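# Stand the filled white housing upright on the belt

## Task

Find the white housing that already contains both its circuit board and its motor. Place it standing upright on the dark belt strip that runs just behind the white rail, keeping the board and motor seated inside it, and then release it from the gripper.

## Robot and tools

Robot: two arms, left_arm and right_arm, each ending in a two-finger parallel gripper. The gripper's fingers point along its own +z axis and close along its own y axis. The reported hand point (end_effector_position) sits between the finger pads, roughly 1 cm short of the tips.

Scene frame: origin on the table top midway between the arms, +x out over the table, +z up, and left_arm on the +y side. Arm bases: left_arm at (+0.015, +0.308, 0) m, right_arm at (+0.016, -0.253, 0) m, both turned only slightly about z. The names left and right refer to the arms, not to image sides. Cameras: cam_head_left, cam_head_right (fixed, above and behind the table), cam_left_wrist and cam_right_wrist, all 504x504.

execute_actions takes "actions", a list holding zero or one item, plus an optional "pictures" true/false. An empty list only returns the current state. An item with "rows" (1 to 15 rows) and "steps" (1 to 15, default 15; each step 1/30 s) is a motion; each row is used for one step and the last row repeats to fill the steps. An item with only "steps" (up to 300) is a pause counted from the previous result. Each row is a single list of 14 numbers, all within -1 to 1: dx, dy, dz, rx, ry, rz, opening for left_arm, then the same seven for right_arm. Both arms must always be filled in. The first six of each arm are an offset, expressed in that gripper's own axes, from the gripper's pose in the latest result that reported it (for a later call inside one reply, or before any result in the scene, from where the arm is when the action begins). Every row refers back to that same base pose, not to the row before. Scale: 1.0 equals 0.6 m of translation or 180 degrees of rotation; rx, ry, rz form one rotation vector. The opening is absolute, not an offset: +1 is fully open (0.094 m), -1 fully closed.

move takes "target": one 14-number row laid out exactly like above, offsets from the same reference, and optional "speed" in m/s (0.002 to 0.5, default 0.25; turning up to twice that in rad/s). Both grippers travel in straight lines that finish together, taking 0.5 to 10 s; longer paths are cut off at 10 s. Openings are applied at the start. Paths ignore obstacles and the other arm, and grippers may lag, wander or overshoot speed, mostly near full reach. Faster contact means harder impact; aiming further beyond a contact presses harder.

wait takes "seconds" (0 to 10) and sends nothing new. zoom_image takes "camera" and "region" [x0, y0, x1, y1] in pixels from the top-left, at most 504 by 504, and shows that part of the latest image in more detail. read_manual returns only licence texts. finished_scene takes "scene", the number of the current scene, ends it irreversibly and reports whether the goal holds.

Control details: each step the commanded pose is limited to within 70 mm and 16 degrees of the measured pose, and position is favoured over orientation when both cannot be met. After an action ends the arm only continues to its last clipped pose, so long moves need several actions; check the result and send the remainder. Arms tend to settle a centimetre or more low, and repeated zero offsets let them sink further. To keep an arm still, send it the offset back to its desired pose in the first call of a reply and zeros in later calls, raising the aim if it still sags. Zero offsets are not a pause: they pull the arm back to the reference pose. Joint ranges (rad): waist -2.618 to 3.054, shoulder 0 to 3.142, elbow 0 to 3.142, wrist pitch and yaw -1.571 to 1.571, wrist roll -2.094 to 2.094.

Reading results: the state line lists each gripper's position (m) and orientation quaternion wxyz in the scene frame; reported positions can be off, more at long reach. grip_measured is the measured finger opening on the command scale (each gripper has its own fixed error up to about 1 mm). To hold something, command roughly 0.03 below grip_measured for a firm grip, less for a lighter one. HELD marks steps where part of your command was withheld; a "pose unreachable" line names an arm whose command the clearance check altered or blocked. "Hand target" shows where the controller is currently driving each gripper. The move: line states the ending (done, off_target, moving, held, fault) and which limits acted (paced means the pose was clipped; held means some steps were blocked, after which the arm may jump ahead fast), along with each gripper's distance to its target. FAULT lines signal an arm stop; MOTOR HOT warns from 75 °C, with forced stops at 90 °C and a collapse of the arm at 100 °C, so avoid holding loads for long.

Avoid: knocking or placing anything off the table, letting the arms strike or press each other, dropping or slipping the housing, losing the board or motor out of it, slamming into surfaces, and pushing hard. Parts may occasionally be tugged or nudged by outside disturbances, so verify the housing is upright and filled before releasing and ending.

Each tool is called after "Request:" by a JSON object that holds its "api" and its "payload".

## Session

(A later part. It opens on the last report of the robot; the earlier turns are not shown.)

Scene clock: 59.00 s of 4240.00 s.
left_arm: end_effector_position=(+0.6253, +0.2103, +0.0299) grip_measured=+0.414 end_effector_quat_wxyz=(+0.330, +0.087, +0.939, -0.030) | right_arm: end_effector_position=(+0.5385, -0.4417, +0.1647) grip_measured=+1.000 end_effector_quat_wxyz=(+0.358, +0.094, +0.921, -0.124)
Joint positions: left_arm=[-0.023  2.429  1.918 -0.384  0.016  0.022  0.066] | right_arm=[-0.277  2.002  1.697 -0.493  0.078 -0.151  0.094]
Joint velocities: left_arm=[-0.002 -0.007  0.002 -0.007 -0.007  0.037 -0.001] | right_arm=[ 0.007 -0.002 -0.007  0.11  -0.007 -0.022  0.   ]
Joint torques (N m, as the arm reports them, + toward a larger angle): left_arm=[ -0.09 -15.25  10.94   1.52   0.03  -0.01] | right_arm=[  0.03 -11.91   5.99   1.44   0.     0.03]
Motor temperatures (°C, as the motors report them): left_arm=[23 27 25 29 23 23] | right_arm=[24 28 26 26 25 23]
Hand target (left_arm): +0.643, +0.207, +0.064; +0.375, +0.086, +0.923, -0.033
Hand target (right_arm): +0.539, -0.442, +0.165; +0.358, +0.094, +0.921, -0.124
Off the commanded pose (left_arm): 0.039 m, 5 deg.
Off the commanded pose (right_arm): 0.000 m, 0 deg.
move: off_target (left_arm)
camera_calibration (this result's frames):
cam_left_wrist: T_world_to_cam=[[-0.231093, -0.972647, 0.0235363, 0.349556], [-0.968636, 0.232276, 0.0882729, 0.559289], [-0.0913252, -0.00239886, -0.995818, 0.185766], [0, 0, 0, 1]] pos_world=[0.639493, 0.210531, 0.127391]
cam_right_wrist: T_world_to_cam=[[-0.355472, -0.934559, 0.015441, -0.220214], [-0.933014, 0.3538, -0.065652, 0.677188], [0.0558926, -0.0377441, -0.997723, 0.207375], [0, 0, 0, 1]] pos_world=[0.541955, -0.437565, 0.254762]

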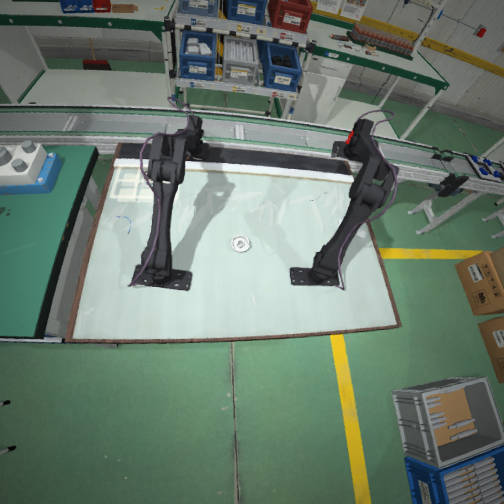

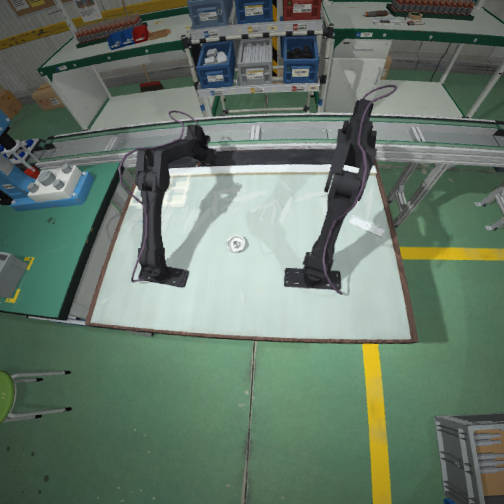

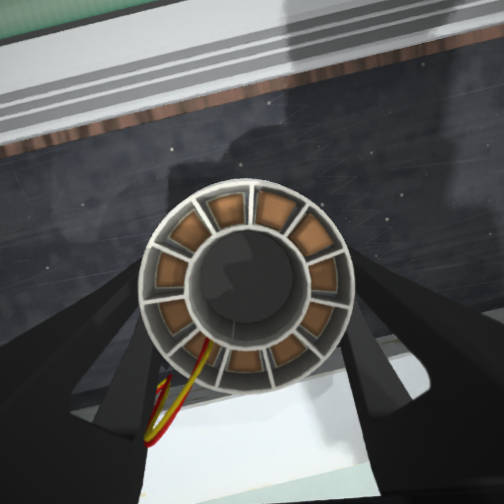

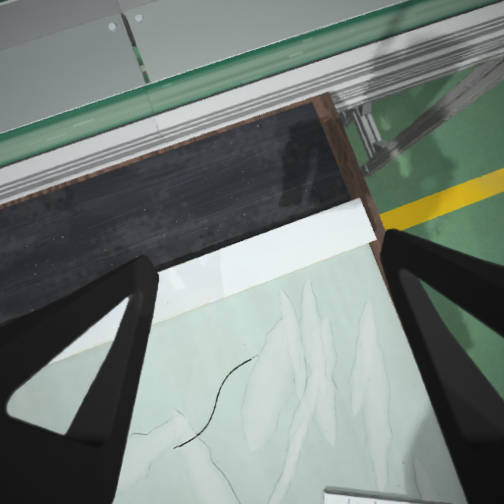

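Request:
{"api": "execute_actions", "payload": {"actions": [{"rows":[[-0.047,0,0.006,0,-0.04,0,0.37,0,0,0,0,0,0,1]],"steps":15}], "pictures": false}}

Request:
{"api": "wait", "payload": {"seconds": 0.3}}

Scene clock: 65.63 s of 4240.00 s.
left_arm: end_effector_position=(+0.6403, +0.2079, +0.0267) grip_measured=+0.414 end_effector_quat_wxyz=(+0.361, +0.086, +0.928, -0.032) | right_arm: end_effector_position=(+0.5384, -0.4417, +0.1645) grip_measured=+1.000 end_effector_quat_wxyz=(+0.357, +0.094, +0.921, -0.124)
Joint positions: left_arm=[-0.023  2.458  1.914 -0.285  0.016  0.022  0.066] | right_arm=[-0.277  2.002  1.697 -0.493  0.078 -0.151  0.094]
Joint velocities: left_arm=[-0.027 -0.007 -0.037  0.037 -0.037 -0.022 -0.   ] | right_arm=[ 0.002 -0.022 -0.017  0.051  0.037 -0.022  0.   ]
Joint torques (N m, as the arm reports them, + toward a larger angle): left_arm=[  0.01 -15.46   7.07   1.62   0.04  -0.01] | right_arm=[  0.04 -11.91   5.97   1.44   0.     0.03]
Motor temperatures (°C, as the motors report them): left_arm=[23 29 26 30 23 23] | right_arm=[24 28 26 26 25 23]
Hand target (left_arm): +0.649, +0.206, +0.045; +0.388, +0.085, +0.917, -0.035
Hand target (right_arm): +0.539, -0.442, +0.165; +0.358, +0.094, +0.921, -0.124
Off the commanded pose (left_arm): 0.020 m, 3 deg.
Off the commanded pose (right_arm): 0.000 m, 0 deg.
Steps of this call (steps 1 to 90: nothing new was sent; then 3.13 s passed at rest; steps 91 to 105: all 15 steps of this action). Readings (end_effector_position):
91: left_arm (+0.6268, +0.2101, +0.0301) | right_arm (+0.5385, -0.4417, +0.1647)
92: left_arm (+0.6295, +0.2096, +0.0305) | right_arm (+0.5385, -0.4417, +0.1646)
94: left_arm (+0.6341, +0.2089, +0.0298) | right_arm (+0.5385, -0.4417, +0.1646)
98: left_arm (+0.6376, +0.2084, +0.0248) | right_arm (+0.5384, -0.4417, +0.1645)
105: the state above

Scene clock: 65.93 s of 4240.00 s.
left_arm: end_effector_position=(+0.6407, +0.2079, +0.0271) grip_measured=+0.414 end_effector_quat_wxyz=(+0.362, +0.086, +0.928, -0.032) | right_arm: end_effector_position=(+0.5384, -0.4417, +0.1645) grip_measured=+1.000 end_effector_quat_wxyz=(+0.357, +0.094, +0.921, -0.124)
Joint positions: left_arm=[-0.023  2.458  1.914 -0.283  0.016  0.022  0.066] | right_arm=[-0.277  2.002  1.697 -0.493  0.078 -0.151  0.094]
Joint velocities: left_arm=[ 0.002  0.017  0.002 -0.051 -0.022  0.007 -0.001] | right_arm=[-0.007 -0.002 -0.007 -0.066  0.037  0.037  0.   ]
Joint torques (N m, as the arm reports them, + toward a larger angle): left_arm=[ -0.01 -15.46   7.06   1.62   0.04  -0.01] | right_arm=[  0.03 -11.91   5.97   1.44   0.     0.03]
Motor temperatures (°C, as the motors report them): left_arm=[23 29 25 30 23 23] | right_arm=[24 28 26 26 25 23]
Hand target (left_arm): +0.649, +0.206, +0.045; +0.388, +0.085, +0.917, -0.035
Hand target (right_arm): +0.539, -0.442, +0.165; +0.358, +0.094, +0.921, -0.124
Off the commanded pose (left_arm): 0.020 m, 3 deg.
Off the commanded pose (right_arm): 0.000 m, 0 deg.
Steps of this call (steps 1 to 9: nothing new was sent). Readings (end_effector_position):
1: left_arm (+0.6405, +0.2079, +0.0268) | right_arm (+0.5384, -0.4417, +0.1645)
2: left_arm (+0.6405, +0.2079, +0.0269) | right_arm (+0.5384, -0.4417, +0.1645)
4: left_arm (+0.6407, +0.2079, +0.0270) | right_arm (+0.5384, -0.4417, +0.1645)
8: left_arm (+0.6407, +0.2079, +0.0271) | right_arm (+0.5384, -0.4417, +0.1645)
9: the state above
camera_calibration (this result's frames):
cam_left_wrist: T_world_to_cam=[[-0.232236, -0.972484, 0.0184718, 0.351654], [-0.972372, 0.232587, 0.0199198, 0.579197], [-0.023668, -0.0133353, -0.999631, 0.143442], [0, 0, 0, 1]] pos_world=[0.648257, 0.209177, 0.125356]
cam_right_wrist: T_world_to_cam=[[-0.355461, -0.934563, 0.015472, -0.220231], [-0.933061, 0.353816, -0.0648912, 0.676951], [0.0551707, -0.0375026, -0.997772, 0.207756], [0, 0, 0, 1]] pos_world=[0.541892, -0.437544, 0.254629]

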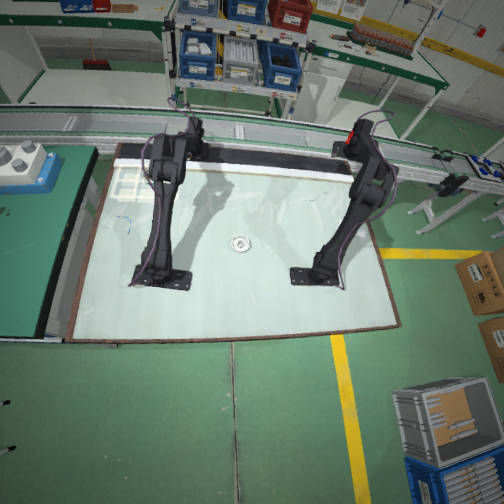

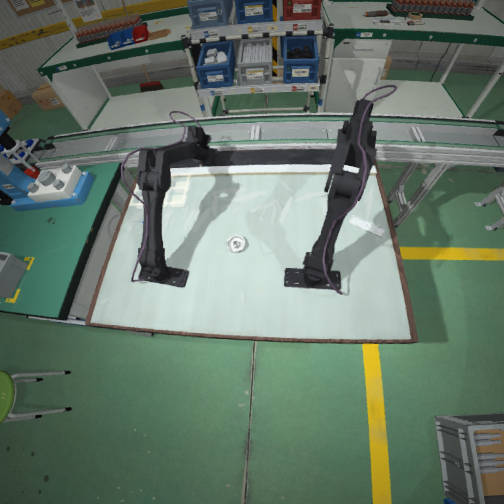

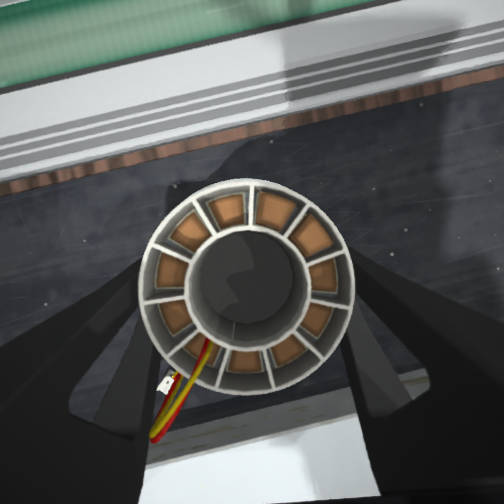

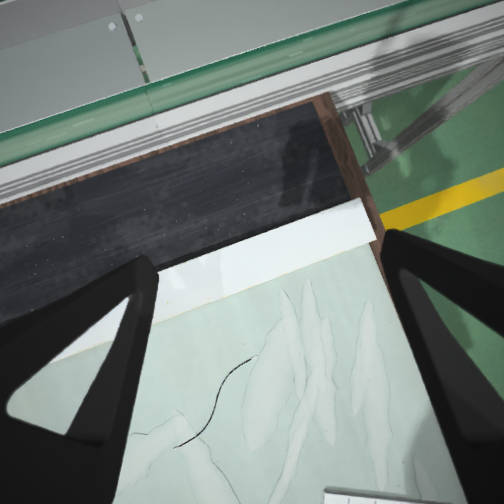

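Request:
{"api": "move", "payload": {"target": [0,0,0.003,0,0,0,0.37,0,0,0,0,0,0,1], "speed": 0.02}}

Scene clock: 68.17 s of 4240.00 s.
left_arm: end_effector_position=(+0.6404, +0.2078, +0.0238) grip_measured=+0.414 end_effector_quat_wxyz=(+0.360, +0.086, +0.928, -0.032) | right_arm: end_effector_position=(+0.5383, -0.4416, +0.1644) grip_measured=+1.000 end_effector_quat_wxyz=(+0.357, +0.094, +0.921, -0.123)
Joint positions: left_arm=[-0.023  2.464  1.914 -0.282  0.017  0.021  0.066] | right_arm=[-0.277  2.002  1.697 -0.494  0.078 -0.151  0.094]
Joint velocities: left_arm=[ 0.002 -0.017 -0.002  0.081 -0.022  0.051 -0.001] | right_arm=[ 0.017 -0.017  0.012 -0.022  0.007 -0.11   0.   ]
Joint torques (N m, as the arm reports them, + toward a larger angle): left_arm=[  0.02 -13.9    7.91   1.25   0.02   0.01] | right_arm=[  0.04 -11.89   5.96   1.44   0.     0.03]
Motor temperatures (°C, as the motors report them): left_arm=[23 29 25 30 23 23] | right_arm=[24 28 26 26 25 23]
Hand target (left_arm): +0.642, +0.208, +0.026; +0.363, +0.086, +0.927, -0.032
Hand target (right_arm): +0.538, -0.442, +0.165; +0.357, +0.094, +0.921, -0.124
Off the commanded pose (left_arm): 0.003 m, 0 deg.
Off the commanded pose (right_arm): 0.000 m, 0 deg.
move: done
camera_calibration (this result's frames):
cam_left_wrist: T_world_to_cam=[[-0.231851, -0.972553, 0.0196227, 0.351362], [-0.972339, 0.232293, 0.0244327, 0.578878], [-0.0283203, -0.0134152, -0.999509, 0.14311], [0, 0, 0, 1]] pos_world=[0.648382, 0.20917, 0.122002]
cam_right_wrist: T_world_to_cam=[[-0.35545, -0.934567, 0.0155029, -0.220247], [-0.933108, 0.353831, -0.0641305, 0.676714], [0.0544488, -0.037261, -0.997821, 0.208136], [0, 0, 0, 1]] pos_world=[0.541828, -0.437523, 0.254495]

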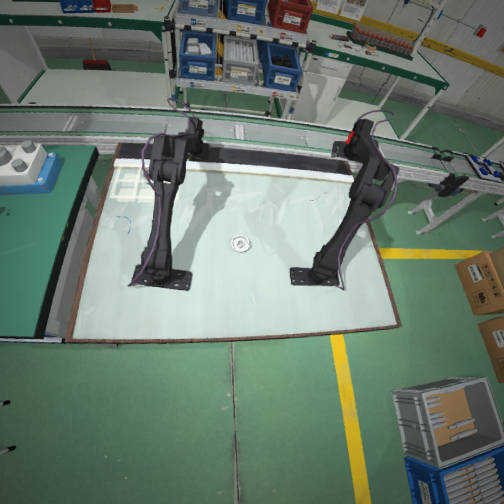

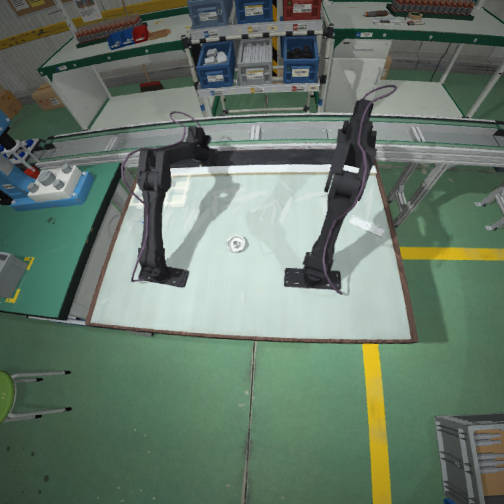

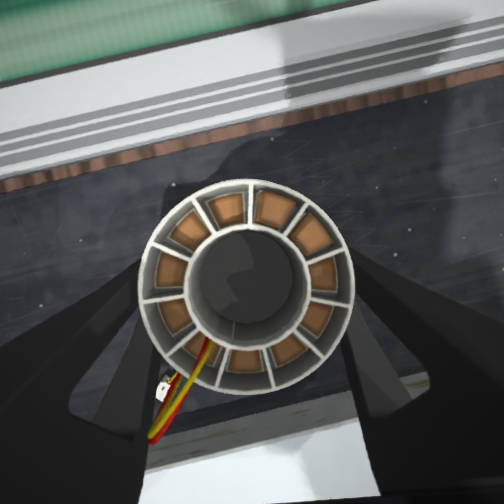

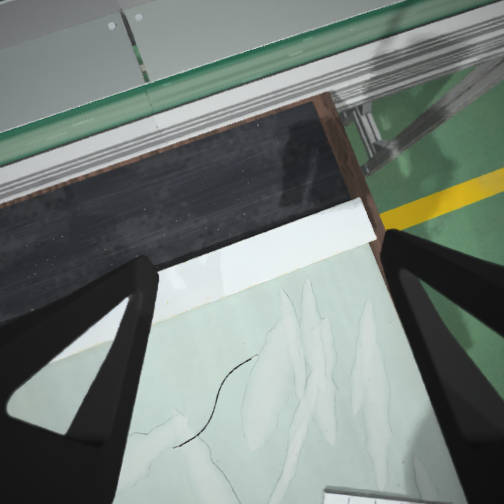

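Request:
{"api": "move", "payload": {"target": [0.009,0,0.01,0,0.005,0,0.37,0,0,0,0,0,0,1], "speed": 0.02}}

Scene clock: 72.23 s of 4240.00 s.
left_arm: end_effector_position=(+0.6403, +0.2079, +0.0227) grip_measured=+0.414 end_effector_quat_wxyz=(+0.359, +0.086, +0.929, -0.032) | right_arm: end_effector_position=(+0.5382, -0.4416, +0.1643) grip_measured=+1.000 end_effector_quat_wxyz=(+0.357, +0.094, +0.921, -0.123)
Joint positions: left_arm=[-0.023  2.466  1.914 -0.281  0.017  0.021  0.066] | right_arm=[-0.277  2.002  1.697 -0.495  0.078 -0.151  0.094]
Joint velocities: left_arm=[-0.022 -0.017 -0.007 -0.037  0.007 -0.022 -0.001] | right_arm=[-0.027 -0.002 -0.007  0.007  0.007 -0.007  0.   ]
Joint torques (N m, as the arm reports them, + toward a larger angle): left_arm=[  0.01 -12.59   8.48   1.16   0.02   0.01] | right_arm=[  0.03 -11.89   5.97   1.43   0.     0.03]
Motor temperatures (°C, as the motors report them): left_arm=[23 30 25 30 23 23] | right_arm=[24 28 26 26 25 23]
Hand target (left_arm): +0.640, +0.208, +0.016; +0.353, +0.086, +0.931, -0.032
Hand target (right_arm): +0.538, -0.442, +0.164; +0.357, +0.094, +0.921, -0.123
Off the commanded pose (left_arm): 0.007 m, 1 deg.
Off the commanded pose (right_arm): 0.000 m, 0 deg.
After step 90, 0.37 s passed at rest.
move: done
camera_calibration (this result's frames):
cam_left_wrist: T_world_to_cam=[[-0.231821, -0.972558, 0.019741, 0.351355], [-0.972301, 0.232287, 0.0259534, 0.578735], [-0.0298268, -0.0131776, -0.999468, 0.142916], [0, 0, 0, 1]] pos_world=[0.648419, 0.209164, 0.120884]
cam_right_wrist: T_world_to_cam=[[-0.355439, -0.934571, 0.0155338, -0.220263], [-0.933154, 0.353847, -0.0633697, 0.676477], [0.0537268, -0.0370195, -0.997869, 0.208516], [0, 0, 0, 1]] pos_world=[0.541765, -0.437501, 0.254362]

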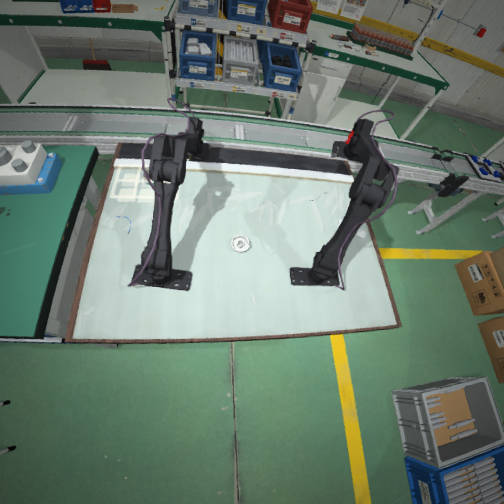

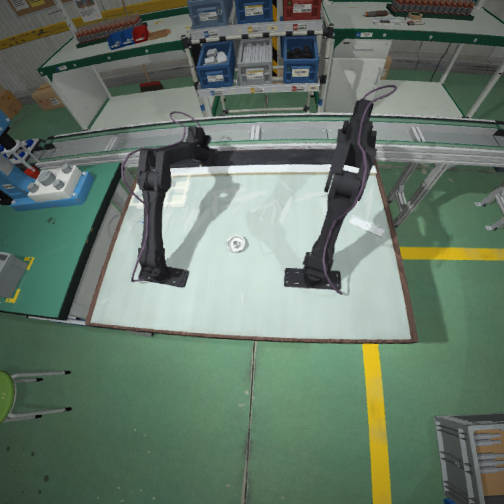

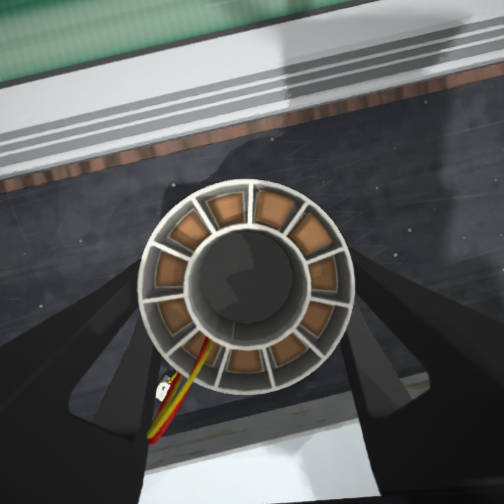

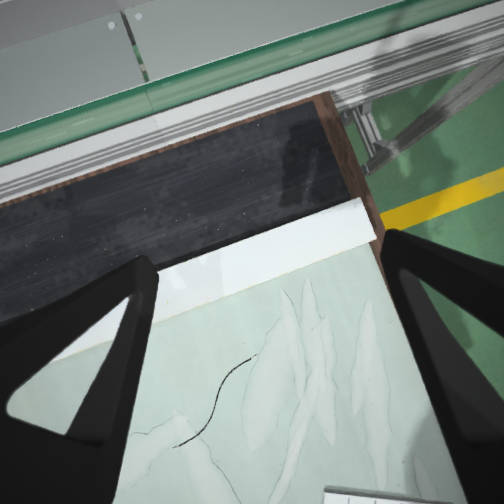

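In contact.

Request:
{"api": "move", "payload": {"target": [-0.015,0,-0.015,0,0,0,1,0,0,0,0,0,0,1], "speed": 0.03}}

Request:
{"api": "move", "payload": {"target": [-0.11,0,-0.17,0,0,0,1,0,0,0,0,0,0,1], "speed": 0.15}}

Scene clock: 75.00 s of 4240.00 s.
left_arm: end_effector_position=(+0.6400, +0.2078, +0.0220) grip_measured=+1.000 end_effector_quat_wxyz=(+0.359, +0.086, +0.929, -0.032) | right_arm: end_effector_position=(+0.5380, -0.4415, +0.1641) grip_measured=+1.000 end_effector_quat_wxyz=(+0.356, +0.094, +0.921, -0.123)
Joint positions: left_arm=[-0.023  2.467  1.914 -0.282  0.017  0.022  0.094] | right_arm=[-0.277  2.002  1.697 -0.496  0.078 -0.151  0.094]
Joint velocities: left_arm=[ 0.002 -0.017 -0.007 -0.022 -0.066  0.022  0.   ] | right_arm=[-0.012  0.007 -0.027 -0.037 -0.095 -0.007  0.   ]
Joint torques (N m, as the arm reports them, + toward a larger angle): left_arm=[  0.05 -15.17   9.54   0.91   0.02   0.  ] | right_arm=[  0.05 -11.9    5.98   1.43   0.     0.03]
Motor temperatures (°C, as the motors report them): left_arm=[23 30 25 30 23 23] | right_arm=[24 28 26 26 25 23]
Hand target (left_arm): +0.641, +0.208, +0.035; +0.360, +0.085, +0.928, -0.032
Hand target (right_arm): +0.538, -0.442, +0.164; +0.357, +0.094, +0.921, -0.123
Off the commanded pose (left_arm): 0.013 m, 0 deg.
Off the commanded pose (right_arm): 0.000 m, 0 deg.
move: off_target (left_arm)
camera_calibration (this result's frames):
cam_left_wrist: T_world_to_cam=[[-0.232859, -0.972317, 0.0194031, 0.3519], [-0.971996, 0.233339, 0.0278732, 0.578018], [-0.0316291, -0.0123692, -0.999423, 0.143234], [0, 0, 0, 1]] pos_world=[0.648304, 0.209056, 0.120212]
cam_right_wrist: T_world_to_cam=[[-0.355427, -0.934574, 0.0155647, -0.220279], [-0.9332, 0.353862, -0.0626088, 0.67624], [0.0530048, -0.0367779, -0.997917, 0.208896], [0, 0, 0, 1]] pos_world=[0.541701, -0.43748, 0.254228]

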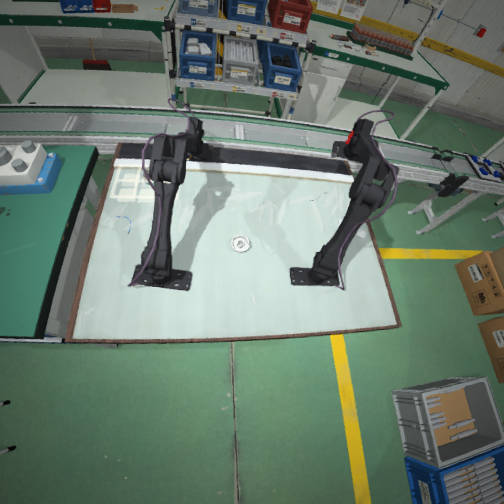

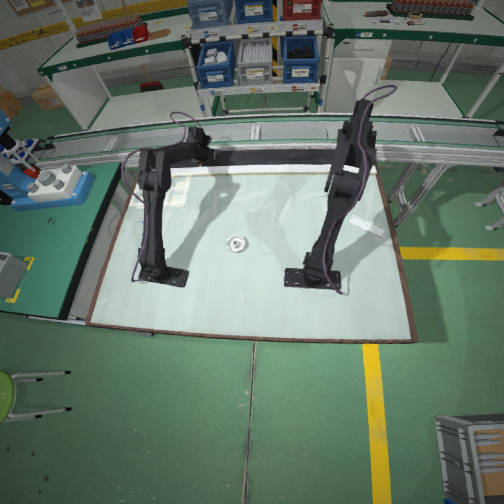

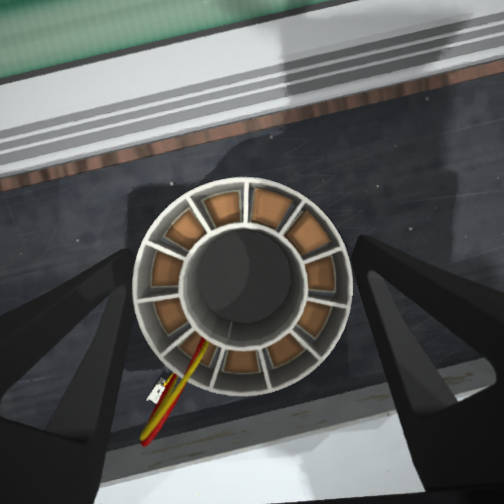

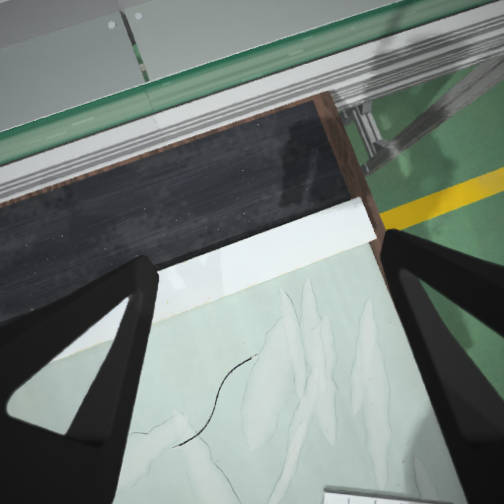

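Scene clock: 76.50 s of 4240.00 s.
left_arm: end_effector_position=(+0.6170, +0.2115, +0.1171) grip_measured=+1.000 end_effector_quat_wxyz=(+0.337, +0.087, +0.937, -0.031) | right_arm: end_effector_position=(+0.5379, -0.4415, +0.1640) grip_measured=+1.000 end_effector_quat_wxyz=(+0.356, +0.094, +0.921, -0.123)
Joint positions: left_arm=[-0.023  2.317  2.062 -0.625  0.017  0.023  0.094] | right_arm=[-0.277  2.002  1.697 -0.496  0.078 -0.151  0.094]
Joint velocities: left_arm=[ 0.007 -0.007 -0.017 -0.007 -0.022  0.022  0.   ] | right_arm=[-0.002 -0.012 -0.007  0.051  0.022 -0.007  0.   ]
Joint torques (N m, as the arm reports them, + toward a larger angle): left_arm=[  0.11 -15.06   9.97   1.16   0.03   0.01] | right_arm=[  0.03 -11.89   5.98   1.43   0.01   0.03]
Motor temperatures (°C, as the motors report them): left_arm=[23 30 25 30 23 23] | right_arm=[24 28 26 26 25 23]
Hand target (left_arm): +0.621, +0.211, +0.142; +0.358, +0.086, +0.929, -0.032
Hand target (right_arm): +0.538, -0.442, +0.164; +0.356, +0.094, +0.921, -0.123
Off the commanded pose (left_arm): 0.025 m, 3 deg.
Off the commanded pose (right_arm): 0.000 m, 0 deg.
move: off_target (left_arm)
camera_calibration (this result's frames):
cam_left_wrist: T_world_to_cam=[[-0.232188, -0.972405, 0.0227352, 0.347442], [-0.96964, 0.233245, 0.0734567, 0.545413], [-0.0767326, -0.00498923, -0.997039, 0.263531], [0, 0, 0, 1]] pos_world=[0.629747, 0.211954, 0.214788]
cam_right_wrist: T_world_to_cam=[[-0.355416, -0.934578, 0.0155956, -0.220296], [-0.933245, 0.353877, -0.0618479, 0.676002], [0.0522828, -0.0365363, -0.997964, 0.209276], [0, 0, 0, 1]] pos_world=[0.541637, -0.437459, 0.254095]

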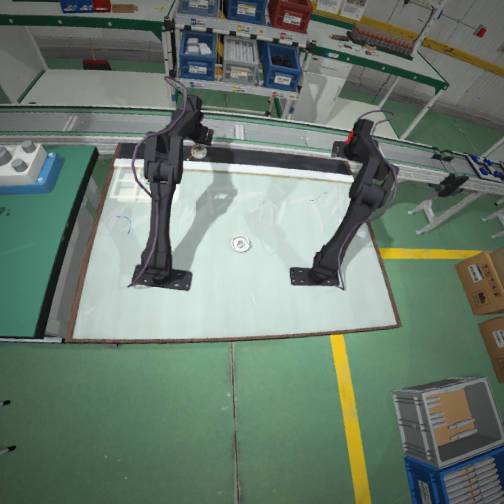

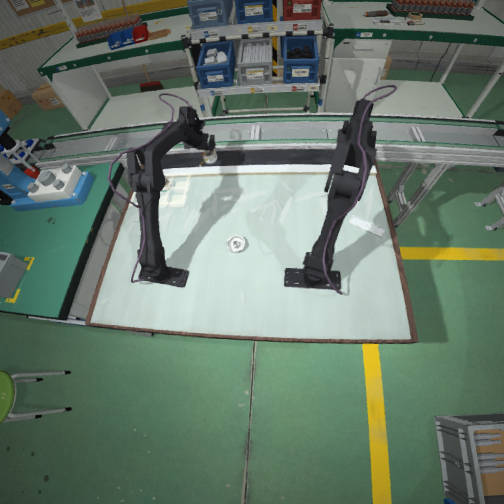

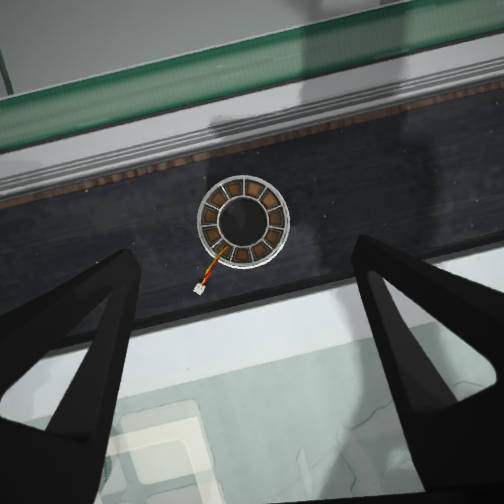

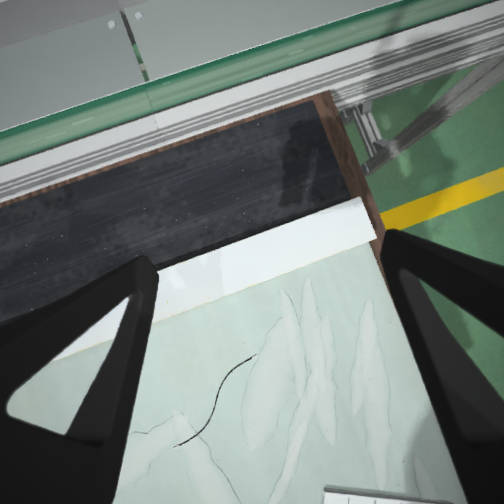

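Request:
{"api": "finished_scene", "payload": {"scene": 1}}

The scene is finished: the task was done.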